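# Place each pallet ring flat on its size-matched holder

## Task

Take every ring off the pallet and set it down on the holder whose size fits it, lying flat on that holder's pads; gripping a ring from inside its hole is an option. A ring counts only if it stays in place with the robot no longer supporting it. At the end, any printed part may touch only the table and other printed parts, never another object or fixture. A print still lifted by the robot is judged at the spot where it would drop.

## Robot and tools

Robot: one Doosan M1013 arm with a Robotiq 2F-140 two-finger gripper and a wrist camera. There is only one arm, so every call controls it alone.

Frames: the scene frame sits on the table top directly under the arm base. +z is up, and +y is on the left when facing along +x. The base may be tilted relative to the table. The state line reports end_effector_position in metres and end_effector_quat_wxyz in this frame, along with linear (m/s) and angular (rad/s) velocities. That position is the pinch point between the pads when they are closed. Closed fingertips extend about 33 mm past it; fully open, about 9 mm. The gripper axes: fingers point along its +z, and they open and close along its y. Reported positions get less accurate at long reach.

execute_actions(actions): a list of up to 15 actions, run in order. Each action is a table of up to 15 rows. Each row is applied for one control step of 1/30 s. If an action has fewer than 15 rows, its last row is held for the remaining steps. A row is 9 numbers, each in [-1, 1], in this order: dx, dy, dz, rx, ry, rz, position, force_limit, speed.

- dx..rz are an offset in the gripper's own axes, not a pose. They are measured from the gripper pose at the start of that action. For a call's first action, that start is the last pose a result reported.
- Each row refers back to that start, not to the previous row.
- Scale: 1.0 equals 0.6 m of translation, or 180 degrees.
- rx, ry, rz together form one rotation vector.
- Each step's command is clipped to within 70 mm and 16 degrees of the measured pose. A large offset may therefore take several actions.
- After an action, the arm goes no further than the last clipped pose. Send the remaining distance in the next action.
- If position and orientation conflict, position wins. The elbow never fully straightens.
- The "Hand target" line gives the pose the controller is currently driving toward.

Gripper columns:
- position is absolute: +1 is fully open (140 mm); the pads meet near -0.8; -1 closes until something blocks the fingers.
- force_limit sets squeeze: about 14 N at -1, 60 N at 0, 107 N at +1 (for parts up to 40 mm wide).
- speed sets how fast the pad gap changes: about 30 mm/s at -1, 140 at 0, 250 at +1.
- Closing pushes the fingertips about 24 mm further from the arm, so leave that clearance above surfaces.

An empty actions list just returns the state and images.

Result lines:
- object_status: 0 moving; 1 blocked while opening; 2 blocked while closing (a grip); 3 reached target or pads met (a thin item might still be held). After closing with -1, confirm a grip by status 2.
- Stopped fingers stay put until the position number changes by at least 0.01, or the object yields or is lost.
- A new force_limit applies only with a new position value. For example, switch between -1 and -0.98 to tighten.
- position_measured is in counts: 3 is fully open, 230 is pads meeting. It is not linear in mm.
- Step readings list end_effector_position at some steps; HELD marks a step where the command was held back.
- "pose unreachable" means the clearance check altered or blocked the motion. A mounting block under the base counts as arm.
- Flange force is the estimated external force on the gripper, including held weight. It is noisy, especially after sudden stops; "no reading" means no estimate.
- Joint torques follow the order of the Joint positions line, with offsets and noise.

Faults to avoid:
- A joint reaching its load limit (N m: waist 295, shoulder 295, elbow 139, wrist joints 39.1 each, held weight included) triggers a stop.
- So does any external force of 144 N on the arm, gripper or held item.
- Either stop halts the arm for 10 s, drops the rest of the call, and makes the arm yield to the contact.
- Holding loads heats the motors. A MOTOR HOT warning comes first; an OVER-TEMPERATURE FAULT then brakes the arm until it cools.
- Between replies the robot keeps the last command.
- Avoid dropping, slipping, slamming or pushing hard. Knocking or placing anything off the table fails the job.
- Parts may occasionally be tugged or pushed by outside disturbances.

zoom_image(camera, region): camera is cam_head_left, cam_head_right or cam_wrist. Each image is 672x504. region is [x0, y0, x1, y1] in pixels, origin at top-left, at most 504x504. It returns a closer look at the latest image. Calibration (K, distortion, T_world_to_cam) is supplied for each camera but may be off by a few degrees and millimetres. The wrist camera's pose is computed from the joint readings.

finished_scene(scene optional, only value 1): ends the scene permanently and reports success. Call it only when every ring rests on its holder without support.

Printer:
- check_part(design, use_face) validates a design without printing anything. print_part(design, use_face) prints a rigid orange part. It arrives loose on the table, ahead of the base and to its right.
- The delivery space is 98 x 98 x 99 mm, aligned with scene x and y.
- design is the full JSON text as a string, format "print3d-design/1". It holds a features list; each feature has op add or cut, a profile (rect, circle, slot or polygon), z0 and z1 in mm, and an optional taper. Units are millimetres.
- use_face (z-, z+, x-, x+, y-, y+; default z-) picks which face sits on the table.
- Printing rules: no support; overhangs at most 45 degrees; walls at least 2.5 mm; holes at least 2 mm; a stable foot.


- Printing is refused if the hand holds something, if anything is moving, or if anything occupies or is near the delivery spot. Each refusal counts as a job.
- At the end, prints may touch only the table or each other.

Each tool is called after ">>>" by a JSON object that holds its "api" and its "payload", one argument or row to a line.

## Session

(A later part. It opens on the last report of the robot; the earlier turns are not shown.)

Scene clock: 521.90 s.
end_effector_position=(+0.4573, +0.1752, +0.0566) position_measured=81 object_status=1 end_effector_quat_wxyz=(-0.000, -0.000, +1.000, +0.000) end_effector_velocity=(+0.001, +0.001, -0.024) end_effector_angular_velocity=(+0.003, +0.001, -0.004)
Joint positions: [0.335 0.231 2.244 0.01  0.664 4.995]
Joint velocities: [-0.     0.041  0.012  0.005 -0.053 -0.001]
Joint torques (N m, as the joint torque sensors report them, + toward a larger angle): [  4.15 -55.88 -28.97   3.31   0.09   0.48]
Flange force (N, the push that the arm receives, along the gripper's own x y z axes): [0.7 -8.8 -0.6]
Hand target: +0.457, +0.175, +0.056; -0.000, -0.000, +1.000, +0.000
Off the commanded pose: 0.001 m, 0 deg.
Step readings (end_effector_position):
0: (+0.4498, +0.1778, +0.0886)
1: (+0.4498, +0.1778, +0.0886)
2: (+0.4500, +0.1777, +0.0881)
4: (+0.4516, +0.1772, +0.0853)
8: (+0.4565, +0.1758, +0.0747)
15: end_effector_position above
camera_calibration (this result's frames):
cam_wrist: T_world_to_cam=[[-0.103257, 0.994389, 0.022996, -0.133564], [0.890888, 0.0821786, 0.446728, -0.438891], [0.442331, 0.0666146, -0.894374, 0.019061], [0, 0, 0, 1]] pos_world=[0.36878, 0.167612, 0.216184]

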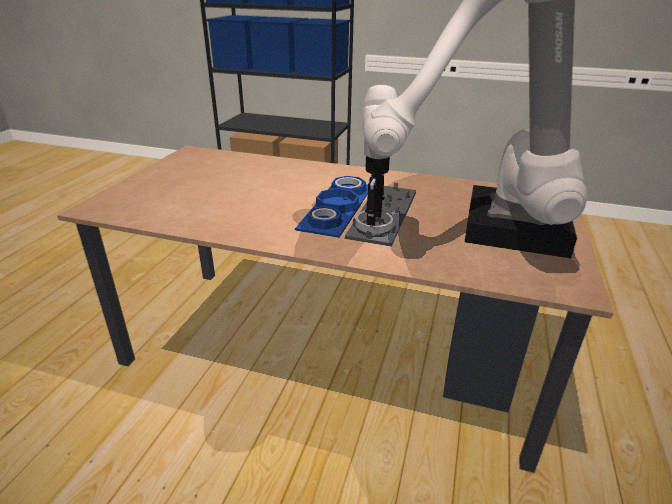

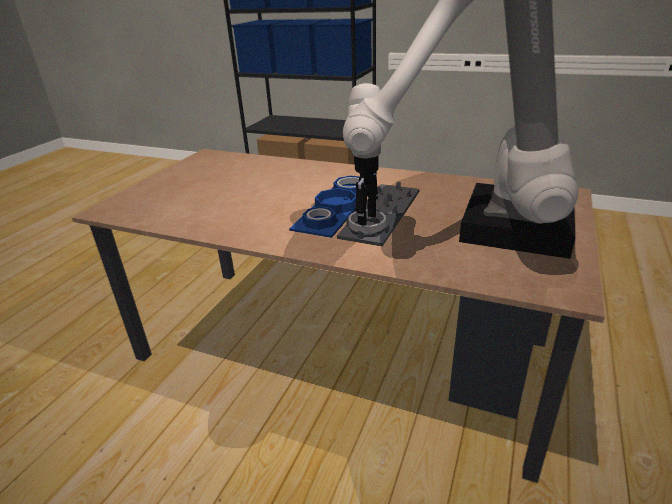

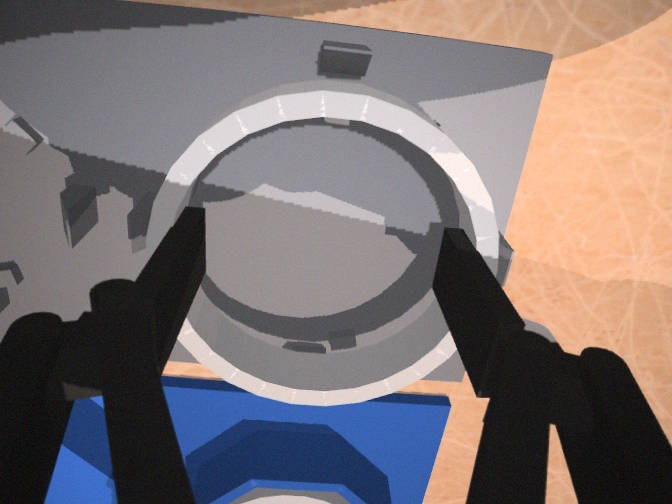

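>>> {"api": "execute_actions", "payload": {
  "actions": []
}}

>>> {"api": "zoom_image", "payload": {
  "camera": "cam_wrist",
  "region": [295, 30, 395, 130]
}}

>>> {"api": "zoom_image", "payload": {
  "camera": "cam_wrist",
  "region": [265, 310, 375, 410]
}}

>>> {"api": "zoom_image", "payload": {
  "camera": "cam_wrist",
  "region": [450, 210, 540, 310]
}}

>>> {"api": "zoom_image", "payload": {
  "camera": "cam_wrist",
  "region": [110, 170, 210, 280]
}}

Scene clock: 528.13 s.
end_effector_position=(+0.4573, +0.1754, +0.0560) position_measured=81 object_status=1 end_effector_quat_wxyz=(-0.000, -0.000, +1.000, +0.000) end_effector_velocity=(-0.001, -0.000, -0.001) end_effector_angular_velocity=(-0.001, +0.002, -0.000)
Joint positions: [0.335 0.232 2.244 0.011 0.663 4.995]
Joint velocities: [ 0.     0.002  0.    -0.    -0.     0.001]
Joint torques (N m, as the joint torque sensors report them, + toward a larger angle): [  2.28 -48.39 -26.01   3.01   0.39   0.33]
Flange force (N, the push that the arm receives, along the gripper's own x y z axes): [0.4 -6.4 -0.1]
Hand target: +0.457, +0.175, +0.056; -0.000, -0.000, +1.000, +0.000
Off the commanded pose: 0.000 m, 0 deg.
camera_calibration (this result's frames):
cam_wrist: T_world_to_cam=[[-0.102975, 0.994411, 0.0232974, -0.13383], [0.890872, 0.0817842, 0.446832, -0.438577], [0.442429, 0.0667674, -0.894314, 0.0183724], [0, 0, 0, 1]] pos_world=[0.368806, 0.167724, 0.215519]

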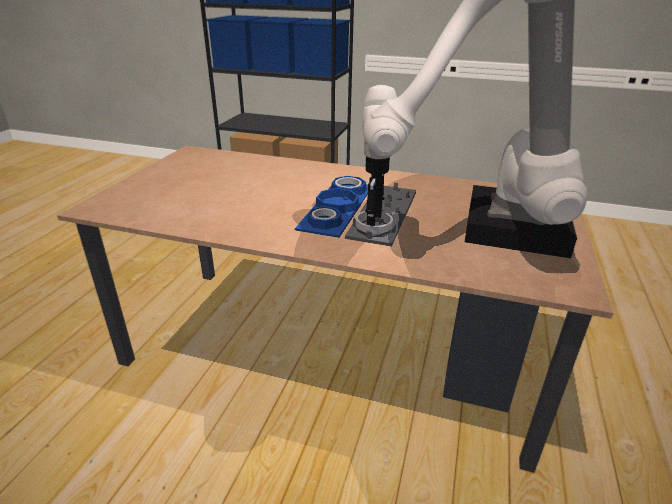

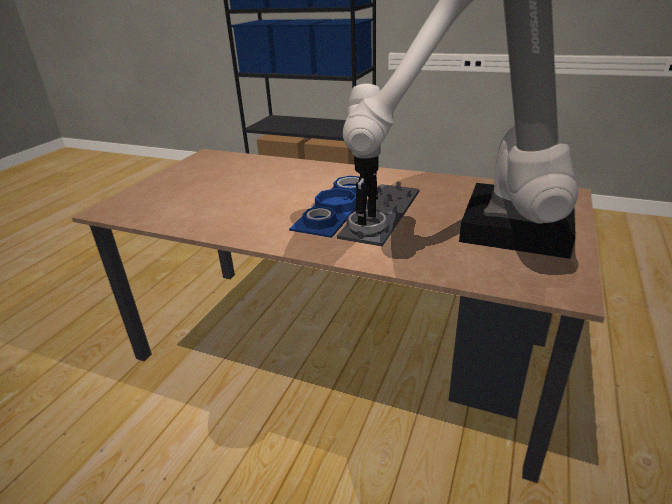

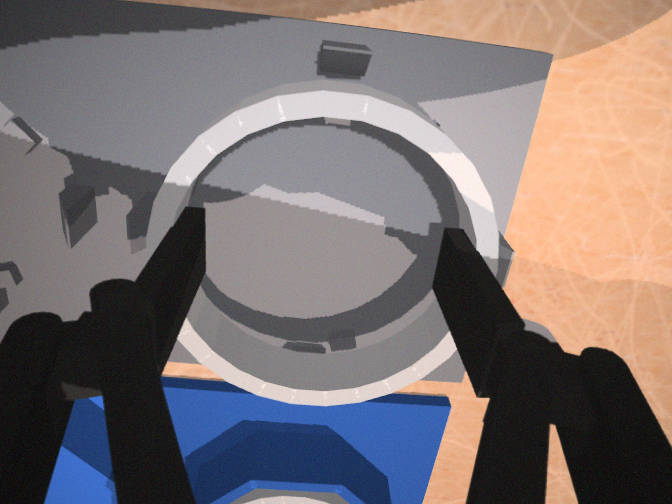

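Region (295, 30, 395, 130) of cam_wrist's 672x504 image, scaled by 5.040, with more detail than that image has.

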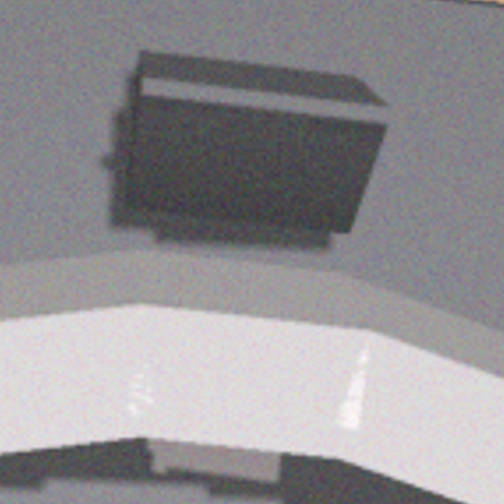

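Region (265, 310, 375, 410) of cam_wrist's 672x504 image, scaled by 4.582, with more detail than that image has; it fills the top 458 rows of this view, and the rest is white.

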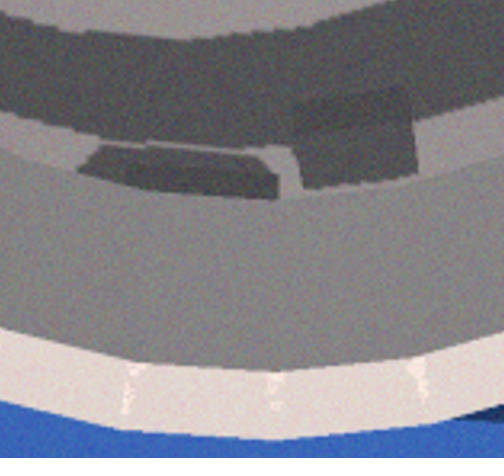

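Region (450, 210, 540, 310) of cam_wrist's 672x504 image, scaled by 5.040, with more detail than that image has; it fills the left 454 columns of this view, and the rest is white.

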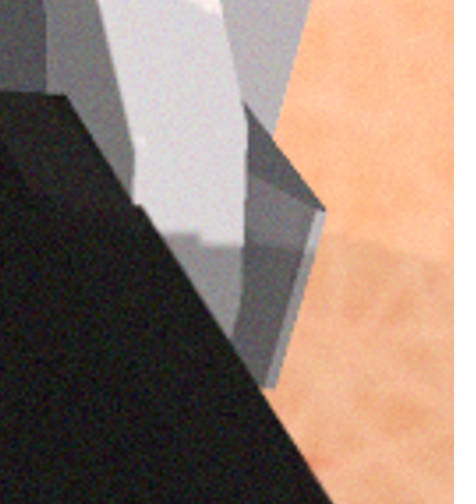

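Region (110, 170, 210, 280) of cam_wrist's 672x504 image, scaled by 4.582, with more detail than that image has; it fills the left 458 columns of this view, and the rest is white.

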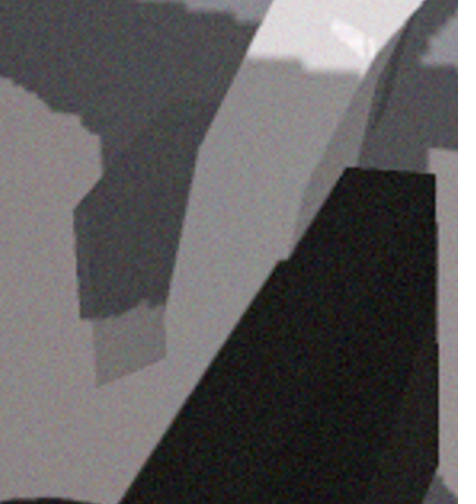

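>>> {"api": "execute_actions", "payload": {
  "actions": [
    [[0,-0.0001,0.0008,0,0,0,0.7,0.5,-0.6],[0,-0.0002,0.0022,0,0,0,0.7,0.5,-0.6],[0,-0.0003,0.0040,0,0,0,0.7,0.5,-0.6],[0,-0.0003,0.0060,0,0,0,0.7,0.5,-0.6],[0,-0.0003,0.0080,0,0,0,0.7,0.5,-0.6],[0,-0.0003,0.0098,0,0,0,0.7,0.5,-0.6],[0,-0.0003,0.0114,0,0,0,0.7,0.5,-0.6],[0,-0.0003,0.0128,0,0,0,0.7,0.5,-0.6],[0,-0.0003,0.0140,0,0,0,0.7,0.5,-0.6],[0,-0.0003,0.0150,0,0,0,0.7,0.5,-0.6],[0,-0.0003,0.0158,0,0,0,0.7,0.5,-0.6],[0,-0.0003,0.0165,0,0,0,0.7,0.5,-0.6],[0,-0.0003,0.0170,0,0,0,0.7,0.5,-0.6],[0,-0.0003,0.0173,0,0,0,0.7,0.5,-0.6],[0,-0.0003,0.0175,0,0,0,0.7,0.5,-0.6]]
  ]
}}

Scene clock: 586.83 s.
end_effector_position=(+0.4575, +0.1753, +0.0461) position_measured=81 object_status=1 end_effector_quat_wxyz=(+0.000, -0.000, +1.000, +0.000) end_effector_velocity=(-0.002, -0.001, -0.008) end_effector_angular_velocity=(-0.001, +0.002, +0.001)
Joint positions: [0.335 0.248 2.25  0.011 0.64  4.994]
Joint velocities: [ 0.     0.013  0.007 -0.001 -0.018 -0.001]
Joint torques (N m, as the joint torque sensors report them, + toward a larger angle): [  2.66  -9.69 -15.23   3.07 -10.28   0.79]
Flange force (N, the push that the arm receives, along the gripper's own x y z axes): [24.6 -16.4 -98.9]
Hand target: +0.457, +0.175, +0.045; -0.000, -0.000, +1.000, +0.000
Off the commanded pose: 0.001 m, 0 deg.
Step readings (end_effector_position):
0: (+0.4573, +0.1754, +0.0560)
1: (+0.4573, +0.1754, +0.0559)
2: (+0.4574, +0.1754, +0.0556)
4: (+0.4573, +0.1753, +0.0541)
8: (+0.4572, +0.1752, +0.0497)
15: end_effector_position above
camera_calibration (this result's frames):
cam_wrist: T_world_to_cam=[[-0.10307, 0.994399, 0.0233928, -0.133449], [0.890637, 0.0817928, 0.447297, -0.434218], [0.442879, 0.0669376, -0.894079, 0.00915487], [0, 0, 0, 1]] pos_world=[0.368922, 0.167604, 0.205532]

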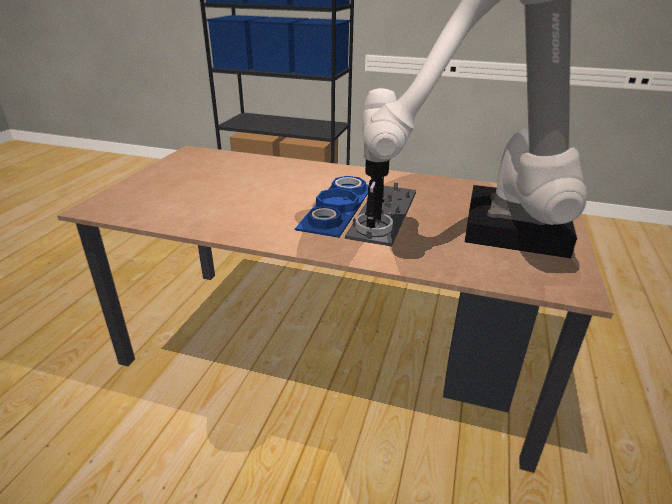

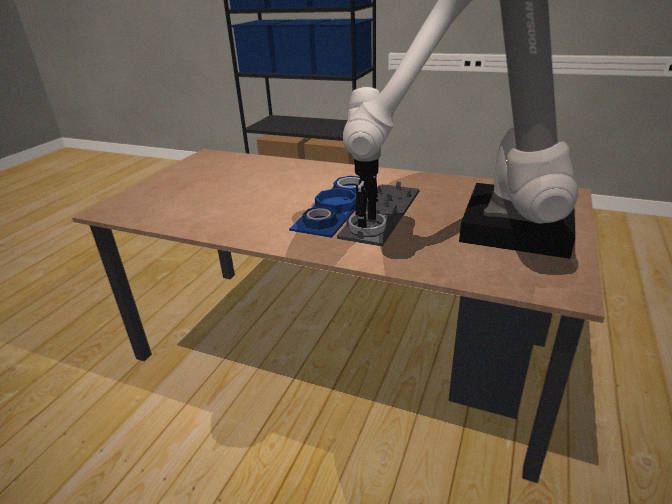

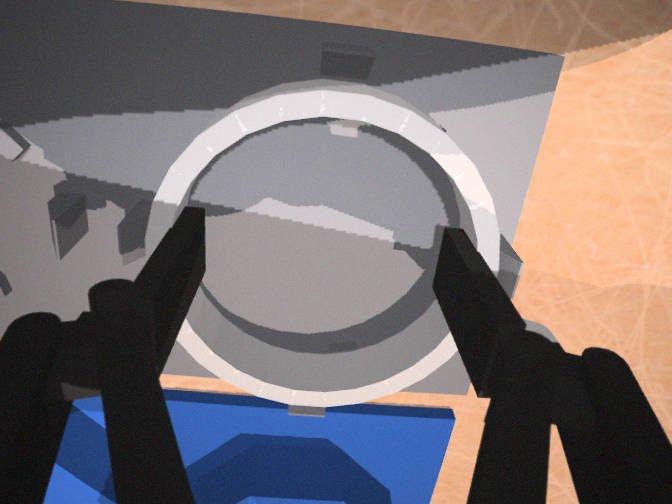

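>>> {"api": "execute_actions", "payload": {
  "actions": [
    [[0,0,-0.001,0,0,0,0.7,0.5,-0.6],[0,0,-0.002,0,0,0,0.7,0.5,-0.6],[0,0,-0.003,0,0,0,0.7,0.5,-0.6],[0,0,-0.0038,0,0,0,0.7,0.5,-0.6]]
  ]
}}

Scene clock: 613.20 s.
end_effector_position=(+0.4574, +0.1753, +0.0483) position_measured=81 object_status=1 end_effector_quat_wxyz=(-0.000, -0.000, +1.000, +0.000) end_effector_velocity=(+0.001, +0.000, +0.001) end_effector_angular_velocity=(+0.001, -0.002, +0.002)
Joint positions: [0.335 0.245 2.249 0.011 0.645 4.994]
Joint velocities: [ 0.    -0.    -0.001 -0.    -0.    -0.001]
Joint torques (N m, as the joint torque sensors report them, + toward a larger angle): [  0.69 -53.19 -27.6    3.21  -0.13   0.79]
Flange force (N, the push that the arm receives, along the gripper's own x y z axes): [-0.3 -3.6 5.6]
Hand target: +0.458, +0.175, +0.048; +0.000, -0.000, +1.000, +0.000
Off the commanded pose: 0.000 m, 0 deg.
Step readings (end_effector_position):
0: (+0.4573, +0.1752, +0.0455)
1: (+0.4573, +0.1752, +0.0455)
2: (+0.4572, +0.1752, +0.0459)
4: (+0.4566, +0.1750, +0.0468)
8: (+0.4572, +0.1752, +0.0480)
15: end_effector_position above
camera_calibration (this result's frames):
cam_wrist: T_world_to_cam=[[-0.102969, 0.994409, 0.0234235, -0.133549], [0.890733, 0.0817016, 0.447124, -0.435144], [0.44271, 0.066904, -0.894165, 0.0112702], [0, 0, 0, 1]] pos_world=[0.368856, 0.1676, 0.207769]

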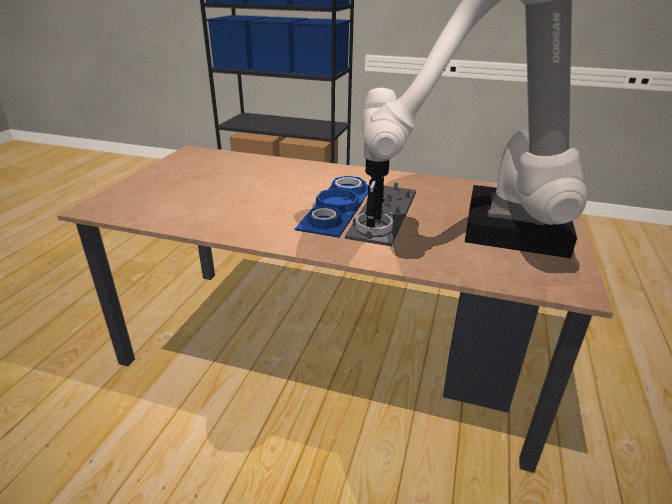

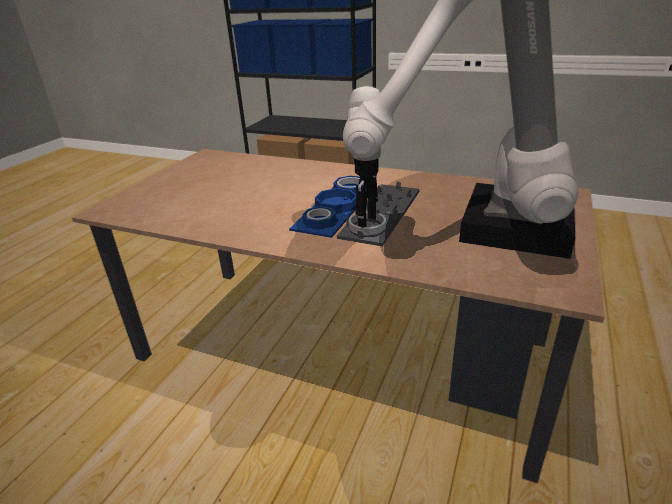

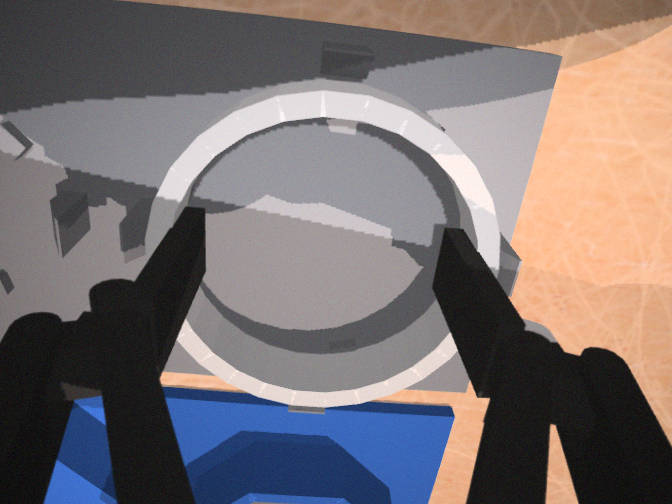

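>>> {"api": "zoom_image", "payload": {
  "camera": "cam_wrist",
  "region": [240, 20, 460, 160]
}}

>>> {"api": "zoom_image", "payload": {
  "camera": "cam_head_left",
  "region": [330, 190, 430, 260]
}}

>>> {"api": "zoom_image", "payload": {
  "camera": "cam_wrist",
  "region": [200, 300, 460, 440]
}}

Region (240, 20, 460, 160) of cam_wrist's 672x504 image, scaled by 2.291, with more detail than that image has; it fills the top 321 rows of this view, and the rest is white.

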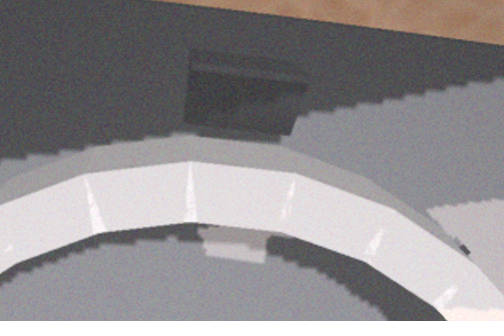

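Region (330, 190, 430, 260) of cam_head_left's 672x504 image, scaled by 5.040, with more detail than that image has; it fills the top 353 rows of this view, and the rest is white.

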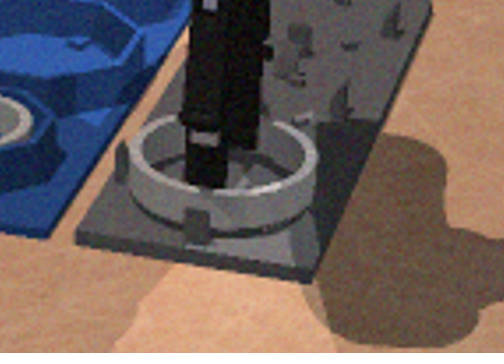

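Region (200, 300, 460, 440) of cam_wrist's 672x504 image, scaled by 1.938, with more detail than that image has; it fills the top 271 rows of this view, and the rest is white.

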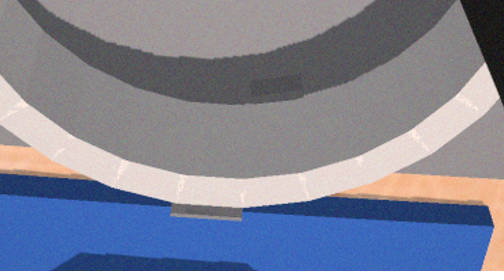

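>>> {"api": "execute_actions", "payload": {
  "actions": [
    [[0,0,0.0003,0,0,0,0.7,0.5,-0.6],[0,0,0.0006,0,0,0,0.7,0.5,-0.6],[0,0,0.0009,0,0,0,0.7,0.5,-0.6]]
  ]
}}

Scene clock: 631.13 s.
end_effector_position=(+0.4575, +0.1753, +0.0478) position_measured=81 object_status=1 end_effector_quat_wxyz=(+0.000, -0.000, +1.000, +0.000) end_effector_velocity=(-0.001, -0.000, -0.001) end_effector_angular_velocity=(-0.000, +0.002, +0.000)
Joint positions: [0.335 0.246 2.249 0.011 0.644 4.994]
Joint velocities: [-0.     0.     0.002  0.     0.    -0.   ]
Joint torques (N m, as the joint torque sensors report them, + toward a larger angle): [  0.66 -51.86 -29.97   2.5   -1.72   0.84]
Flange force (N, the push that the arm receives, along the gripper's own x y z axes): [5.0 -5.6 1.7]
Hand target: +0.457, +0.175, +0.048; -0.000, -0.000, +1.000, +0.000
Off the commanded pose: 0.000 m, 0 deg.
Step readings (end_effector_position):
0: (+0.4575, +0.1753, +0.0483)
1: (+0.4576, +0.1753, +0.0483)
2: (+0.4576, +0.1753, +0.0483)
4: (+0.4577, +0.1753, +0.0480)
8: (+0.4576, +0.1753, +0.0478)
15: end_effector_position above
camera_calibration (this result's frames):
cam_wrist: T_world_to_cam=[[-0.103054, 0.994401, 0.0233742, -0.133482], [0.890653, 0.081789, 0.447268, -0.434984], [0.442852, 0.0669112, -0.894095, 0.010708], [0, 0, 0, 1]] pos_world=[0.368921, 0.167595, 0.207248]

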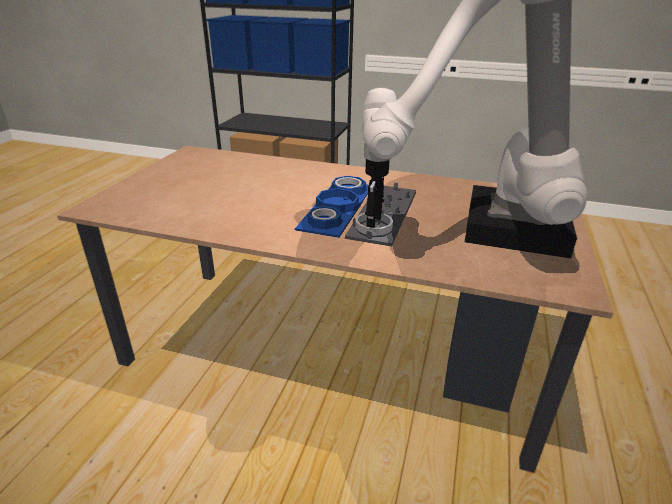

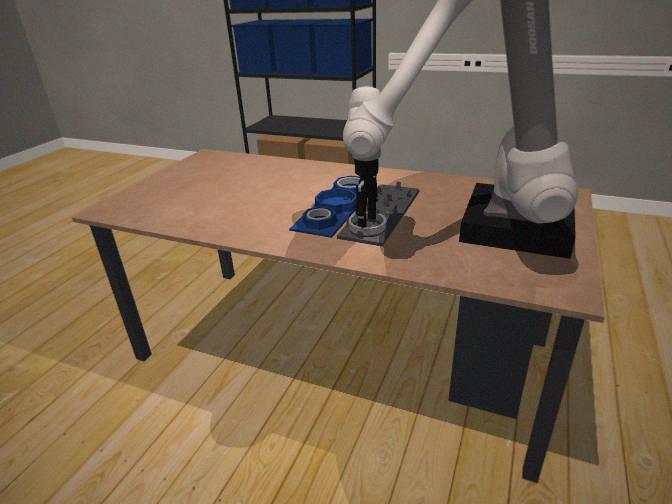

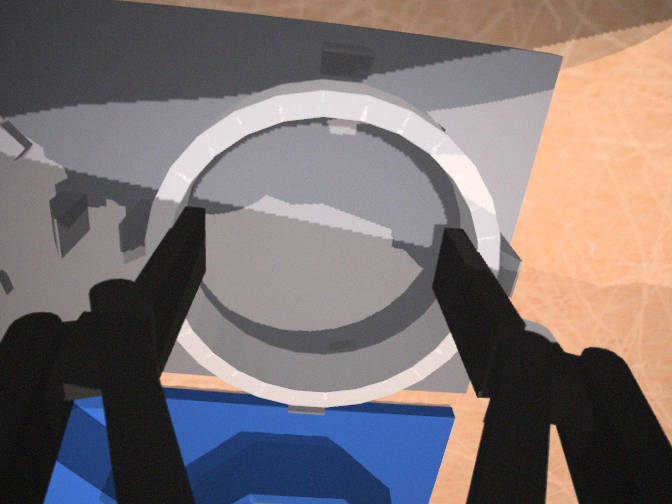

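>>> {"api": "zoom_image", "payload": {
  "camera": "cam_wrist",
  "region": [290, 320, 390, 420]
}}

>>> {"api": "zoom_image", "payload": {
  "camera": "cam_wrist",
  "region": [300, 35, 400, 135]
}}

Region (290, 320, 390, 420) of cam_wrist's 672x504 image, scaled by 5.040, with more detail than that image has.

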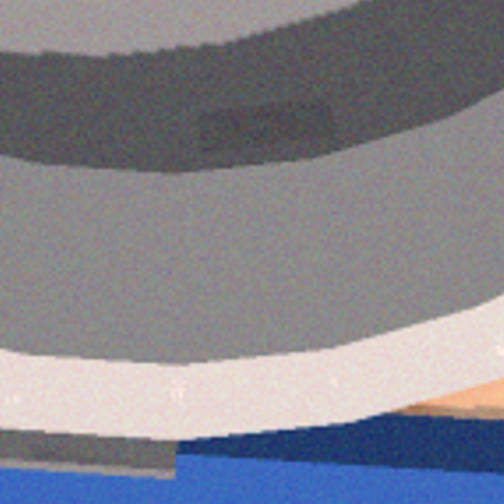

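Region (300, 35, 400, 135) of cam_wrist's 672x504 image, scaled by 5.040, with more detail than that image has.

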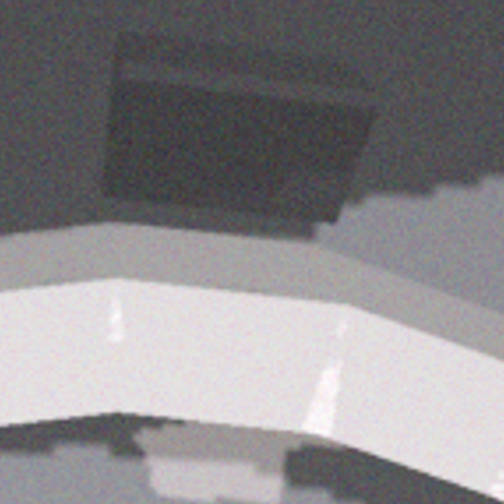

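>>> {"api": "execute_actions", "payload": {
  "actions": [
    [[0.0002,0,-0.0004,0,0,0,0.7,0.5,-0.6],[0.0005,0,-0.0007,0,0,0,0.7,0.5,-0.6],[0.0009,0,-0.0007,0,0,0,0.7,0.5,-0.6],[0.0013,0,-0.0007,0,0,0,0.7,0.5,-0.6],[0.0016,0,-0.0007,0,0,0,0.7,0.5,-0.6],[0.0016,0,-0.0005,0,0,0,0.7,0.5,-0.6],[0.0016,0,-0.0003,0,0,0,0.7,0.5,-0.6],[0.0016,0,-0.0001,0,0,0,0.7,0.5,-0.6],[0.0016,0,0.0001,0,0,0,0.7,0.5,-0.6],[0.0016,0,0.0003,0,0,0,0.7,0.5,-0.6],[0.0016,0,0.0005,0,0,0,0.7,0.5,-0.6]]
  ]
}}

Scene clock: 674.00 s.
end_effector_position=(+0.4566, +0.1753, +0.0475) position_measured=81 object_status=1 end_effector_quat_wxyz=(+0.000, -0.000, +1.000, +0.000) end_effector_velocity=(+0.002, +0.001, +0.001) end_effector_angular_velocity=(+0.001, -0.003, +0.000)
Joint positions: [0.336 0.245 2.251 0.011 0.643 4.995]
Joint velocities: [ 0.    -0.    -0.002  0.    -0.001 -0.   ]
Joint torques (N m, as the joint torque sensors report them, + toward a larger angle): [  1.81 -54.18 -25.93   2.56  -0.01   0.9 ]
Flange force (N, the push that the arm receives, along the gripper's own x y z axes): [-4.7 -4.6 6.5]
Hand target: +0.457, +0.175, +0.047; +0.000, -0.000, +1.000, +0.000
Off the commanded pose: 0.000 m, 0 deg.
Step readings (end_effector_position):
0: (+0.4574, +0.1753, +0.0477)
1: (+0.4574, +0.1753, +0.0477)
2: (+0.4574, +0.1753, +0.0478)
4: (+0.4571, +0.1753, +0.0481)
8: (+0.4565, +0.1753, +0.0480)
15: end_effector_position above
camera_calibration (this result's frames):
cam_wrist: T_world_to_cam=[[-0.102956, 0.99441, 0.0234485, -0.133642], [0.890655, 0.0816662, 0.447286, -0.433988], [0.44287, 0.0669351, -0.894084, 0.0108683], [0, 0, 0, 1]] pos_world=[0.367961, 0.167609, 0.206968]

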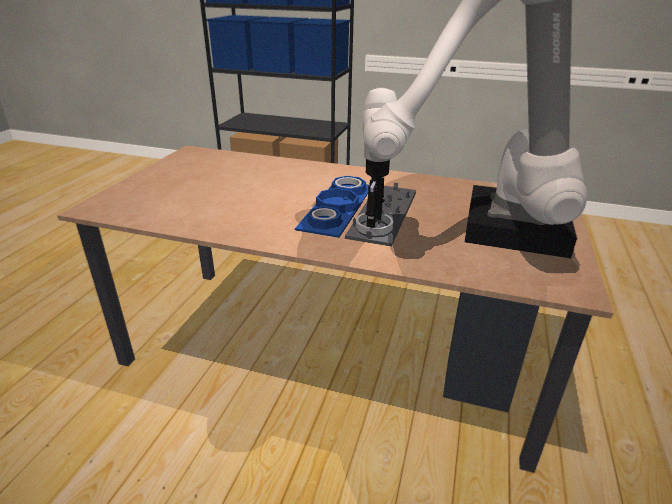

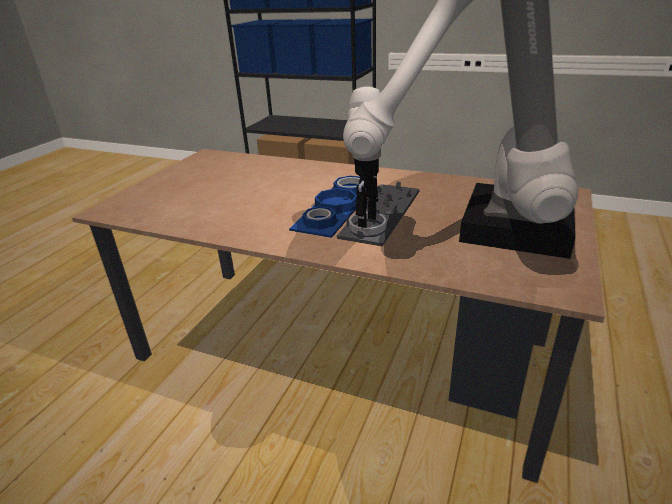

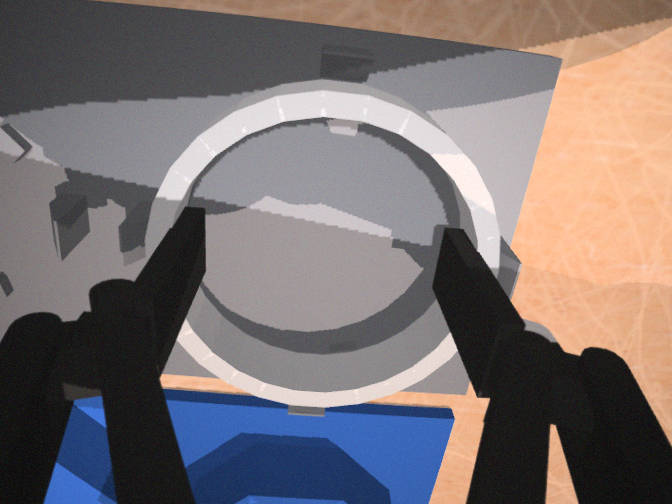

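>>> {"api": "execute_actions", "payload": {
  "actions": []
}}

>>> {"api": "zoom_image", "payload": {
  "camera": "cam_wrist",
  "region": [300, 35, 400, 135]
}}

Scene clock: 678.07 s.
end_effector_position=(+0.4566, +0.1753, +0.0475) position_measured=81 object_status=1 end_effector_quat_wxyz=(+0.000, -0.000, +1.000, +0.000) end_effector_velocity=(+0.000, +0.000, -0.001) end_effector_angular_velocity=(-0.000, +0.001, -0.001)
Joint positions: [0.336 0.245 2.251 0.011 0.643 4.995]
Joint velocities: [ 0.     0.002 -0.001 -0.     0.     0.001]
Joint torques (N m, as the joint torque sensors report them, + toward a larger angle): [  1.85 -51.06 -25.77   2.64  -0.03   0.42]
Flange force (N, the push that the arm receives, along the gripper's own x y z axes): [-1.3 -5.0 2.0]
Hand target: +0.457, +0.175, +0.047; +0.000, -0.000, +1.000, +0.000
Off the commanded pose: 0.000 m, 0 deg.
camera_calibration (this result's frames):
cam_wrist: T_world_to_cam=[[-0.103054, 0.994401, 0.0233751, -0.133573], [0.890653, 0.0817888, 0.447267, -0.433994], [0.442851, 0.0669119, -0.894095, 0.0108666], [0, 0, 0, 1]] pos_world=[0.367961, 0.167594, 0.206949]

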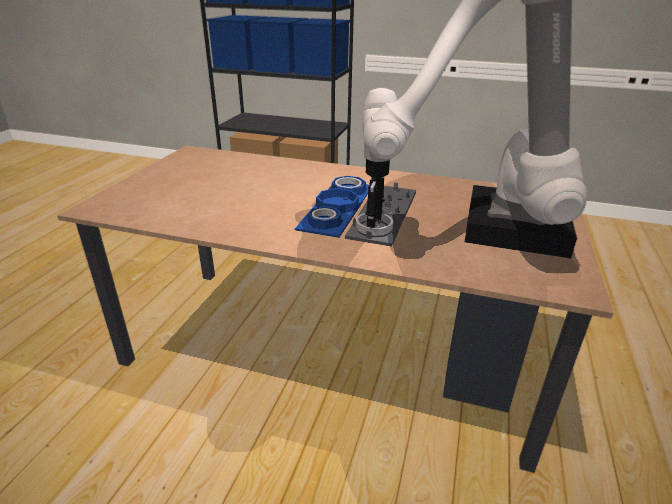

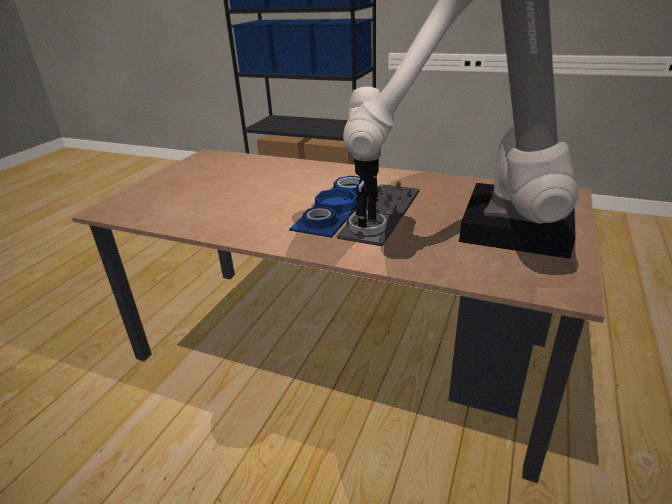

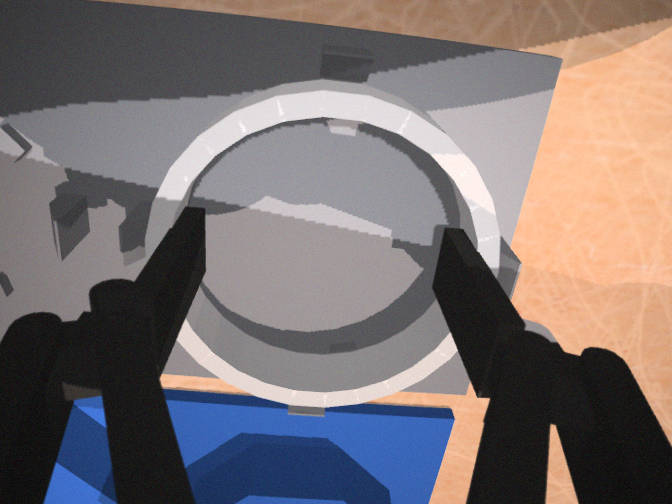

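Region (300, 35, 400, 135) of cam_wrist's 672x504 image, scaled by 5.040, with more detail than that image has.

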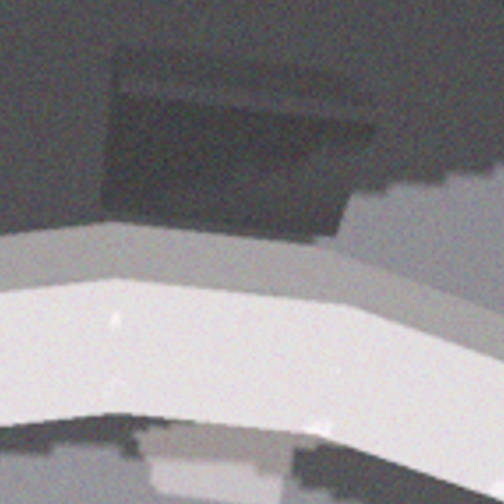

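>>> {"api": "execute_actions", "payload": {
  "actions": [
    [[0,0,0.0002,0,0,0,0.7,0.5,-0.6],[0,0,0.0004,0,0,0,0.7,0.5,-0.6],[0,0,0.0004,0,0,0,0.7,0.5,-0.6],[0,0,0.0004,0,0,0,0.7,0.5,-0.6],[0,0,0.0004,0,0,0,0.7,0.5,-0.6],[0,0,0.0004,0,0,0,0.7,0.5,-0.6],[0,0,0.0004,0,0,0,0.137,0,-0.5]]
  ]
}}

Scene clock: 696.93 s.
end_effector_position=(+0.4566, +0.1753, +0.0472) position_measured=112 object_status=0 end_effector_quat_wxyz=(+0.000, -0.000, +1.000, +0.000) end_effector_velocity=(-0.000, +0.000, -0.000) end_effector_angular_velocity=(-0.001, +0.001, +0.001)
Joint positions: [0.336 0.245 2.251 0.011 0.642 4.995]
Joint velocities: [ 0.001  0.001  0.    -0.001 -0.     0.   ]
Joint torques (N m, as the joint torque sensors report them, + toward a larger angle): [  2.48 -47.9  -23.06   2.55  -0.1    0.61]
Flange force (N, the push that the arm receives, along the gripper's own x y z axes): [-2.8 -6.2 -5.0]
Hand target: +0.457, +0.175, +0.047; +0.000, -0.000, +1.000, +0.000
Off the commanded pose: 0.000 m, 0 deg.
Step readings (end_effector_position):
0: (+0.4566, +0.1753, +0.0475)
1: (+0.4566, +0.1753, +0.0475)
2: (+0.4566, +0.1753, +0.0474)
4: (+0.4566, +0.1753, +0.0472)
8: (+0.4566, +0.1753, +0.0472)
15: end_effector_position above
camera_calibration (this result's frames):
cam_wrist: T_world_to_cam=[[-0.103057, 0.994401, 0.02337, -0.133564], [0.89065, 0.0817932, 0.447272, -0.433886], [0.442856, 0.0669091, -0.894093, 0.0106472], [0, 0, 0, 1]] pos_world=[0.36796, 0.167593, 0.206706]

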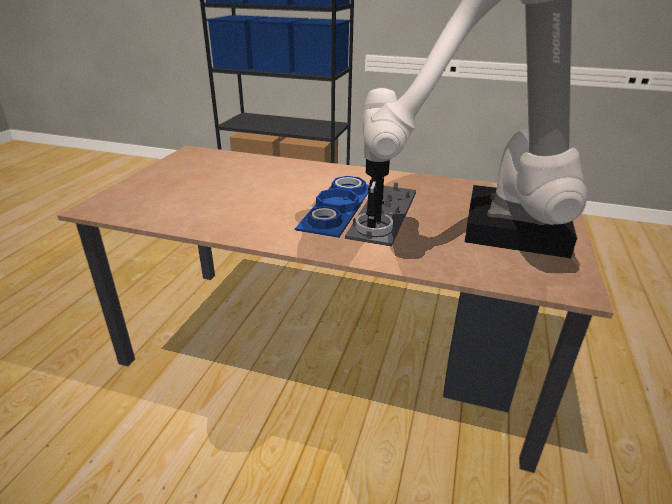

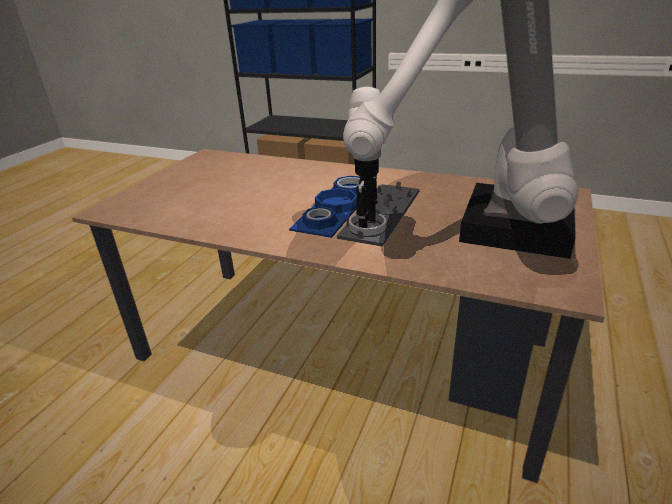

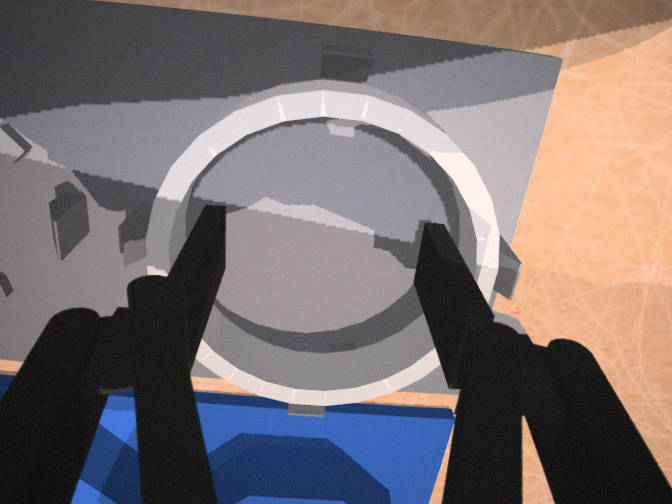

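>>> {"api": "zoom_image", "payload": {
  "camera": "cam_wrist",
  "region": [290, 320, 390, 420]
}}

>>> {"api": "zoom_image", "payload": {
  "camera": "cam_wrist",
  "region": [100, 60, 560, 420]
}}

Region (290, 320, 390, 420) of cam_wrist's 672x504 image, scaled by 5.040, with more detail than that image has.

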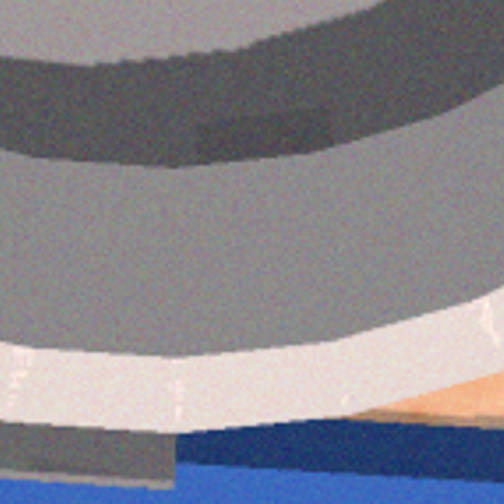

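Region (100, 60, 560, 420) of cam_wrist's 672x504 image, scaled by 1.096, with more detail than that image has; it fills the top 394 rows of this view, and the rest is white.

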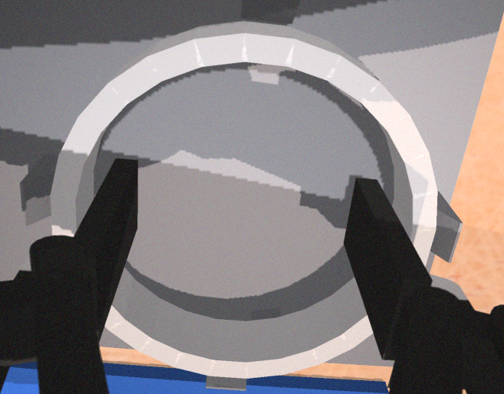

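>>> {"api": "zoom_image", "payload": {
  "camera": "cam_wrist",
  "region": [300, 35, 400, 135]
}}

Region (300, 35, 400, 135) of cam_wrist's 672x504 image, scaled by 5.040, with more detail than that image has.

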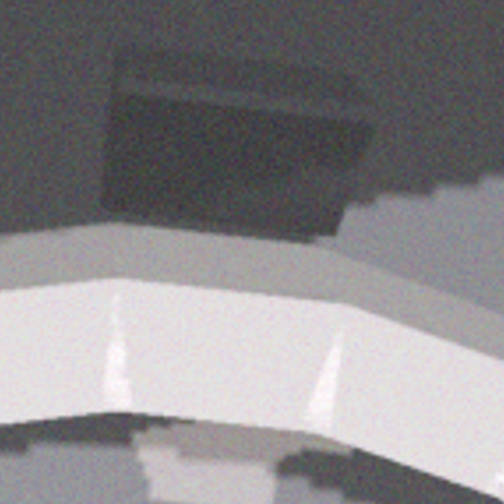

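>>> {"api": "execute_actions", "payload": {
  "actions": [
    [[0,0,-0.0012,0,0,0,-0.38,0,0],[0,0,-0.0046,0,0,0,-0.38,0,0],[-0.002,0,-0.01,0,0,0,-0.38,0,0],[-0.0059,-0.0001,-0.0169,0,0,0,-0.38,0,0],[-0.0118,-0.0002,-0.0249,0,0,0,-0.38,0,0],[-0.0197,-0.0003,-0.0331,0,0,0,-0.38,0,0],[-0.0295,-0.0004,-0.0411,0,0,0,-0.38,0,0],[-0.0413,-0.0005,-0.048,0,0,0,-0.38,0,0],[-0.0551,-0.0007,-0.0534,0,0,0,-0.38,0,0],[-0.0708,-0.0009,-0.0568,0,0,0,-0.38,0,0],[-0.0866,-0.0011,-0.058,0,0,0,-0.38,0,0],[-0.1023,-0.0013,-0.058,0,0,0,-0.38,0,0],[-0.118,-0.0015,-0.058,0,0,0,-0.38,0,0],[-0.1338,-0.0017,-0.058,0,0,0,-0.38,0,0],[-0.1495,-0.0019,-0.058,0,0,0,-0.38,0,0]],
    [[-0.0488,-0.0006,0,0,0,0,-0.38,0,0],[-0.0645,-0.0008,0,0,0,0,-0.38,0,0],[-0.0803,-0.001,0,0,0,0,-0.38,0,0],[-0.096,-0.0012,0,0,0,0,-0.38,0,0],[-0.1117,-0.0014,0,0,0,0,-0.38,0,0],[-0.1275,-0.0016,0,0,0,0,-0.38,0,0],[-0.1412,-0.0018,0,0,0,0,-0.38,0,0],[-0.153,-0.0019,0,0,0,0,-0.38,0,0],[-0.1629,-0.0021,0,0,0,0,-0.38,0,0],[-0.1707,-0.0022,0,0,0,0,-0.38,0,0],[-0.1766,-0.0022,0,0,0,0,-0.38,0,0],[-0.1806,-0.0023,0,0,0,0,-0.38,0,0],[-0.1825,-0.0023,0,0,0,0,-0.38,0,0]]
  ]
}}

Scene clock: 776.50 s.
end_effector_position=(+0.6349, +0.1728, +0.0821) position_measured=177 object_status=3 end_effector_quat_wxyz=(+0.001, -0.000, +1.000, +0.000) end_effector_velocity=(+0.011, +0.001, +0.001) end_effector_angular_velocity=(-0.000, +0.003, +0.002)
Joint positions: [0.254 0.407 1.91  0.008 0.821 4.916]
Joint velocities: [-0.002  0.015 -0.025  0.     0.014 -0.005]
Joint torques (N m, as the joint torque sensors report them, + toward a larger angle): [  5.67 -75.42 -26.48   3.     0.29   0.88]
Flange force (N, the push that the arm receives, along the gripper's own x y z axes): [1.5 -5.8 -4.3]
Flange force at the end of the 1st action (N, along the gripper's axes at the end of the call): [-1.6 -6.9 -2.3]
Hand target: +0.635, +0.173, +0.082; +0.001, -0.000, +1.000, +0.000
Off the commanded pose: 0.000 m, 0 deg.
Step readings (end_effector_position; steps 1 to 15: 1st action; 16 to 30: 2nd action):
0: (+0.4566, +0.1753, +0.0472)
1: (+0.4565, +0.1753, +0.0473)
2: (+0.4563, +0.1752, +0.0477)
4: (+0.4569, +0.1753, +0.0514)
8: (+0.4697, +0.1751, +0.0677)
15: (+0.5258, +0.1742, +0.0822)
16: (+0.5350, +0.1740, +0.0822)
17: (+0.5443, +0.1738, +0.0823)
19: (+0.5627, +0.1734, +0.0825)
23: (+0.5997, +0.1730, +0.0825)
30: end_effector_position above
camera_calibration (this result's frames):
cam_wrist: T_world_to_cam=[[-0.102933, 0.994426, 0.0228624, -0.113633], [0.890044, 0.081818, 0.448472, -0.607821], [0.444101, 0.0665111, -0.893505, -0.0377032], [0, 0, 0, 1]] pos_world=[0.546035, 0.165238, 0.2415]

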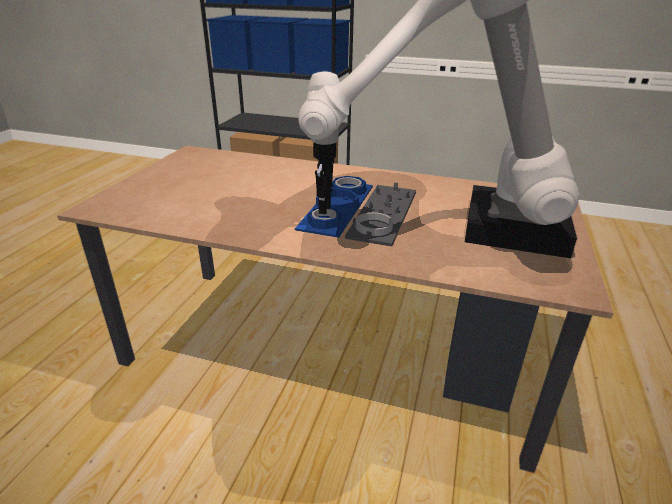

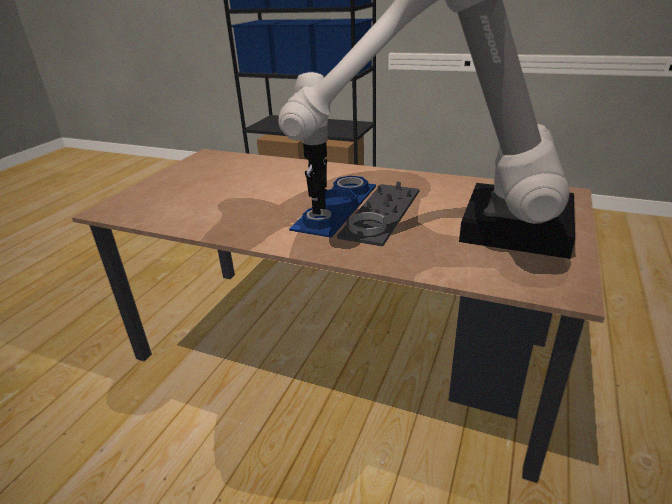

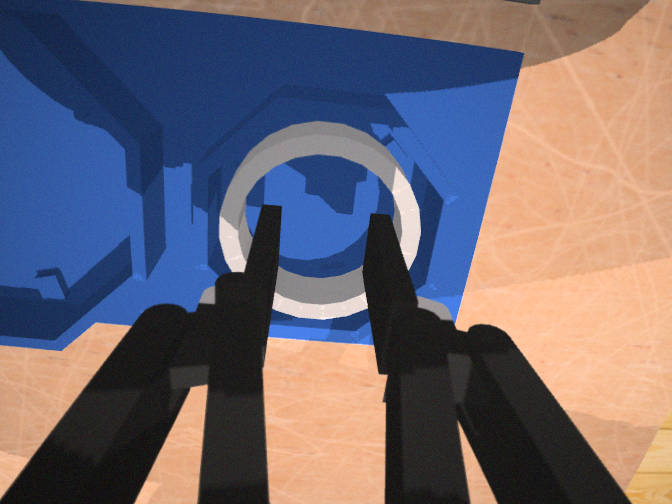

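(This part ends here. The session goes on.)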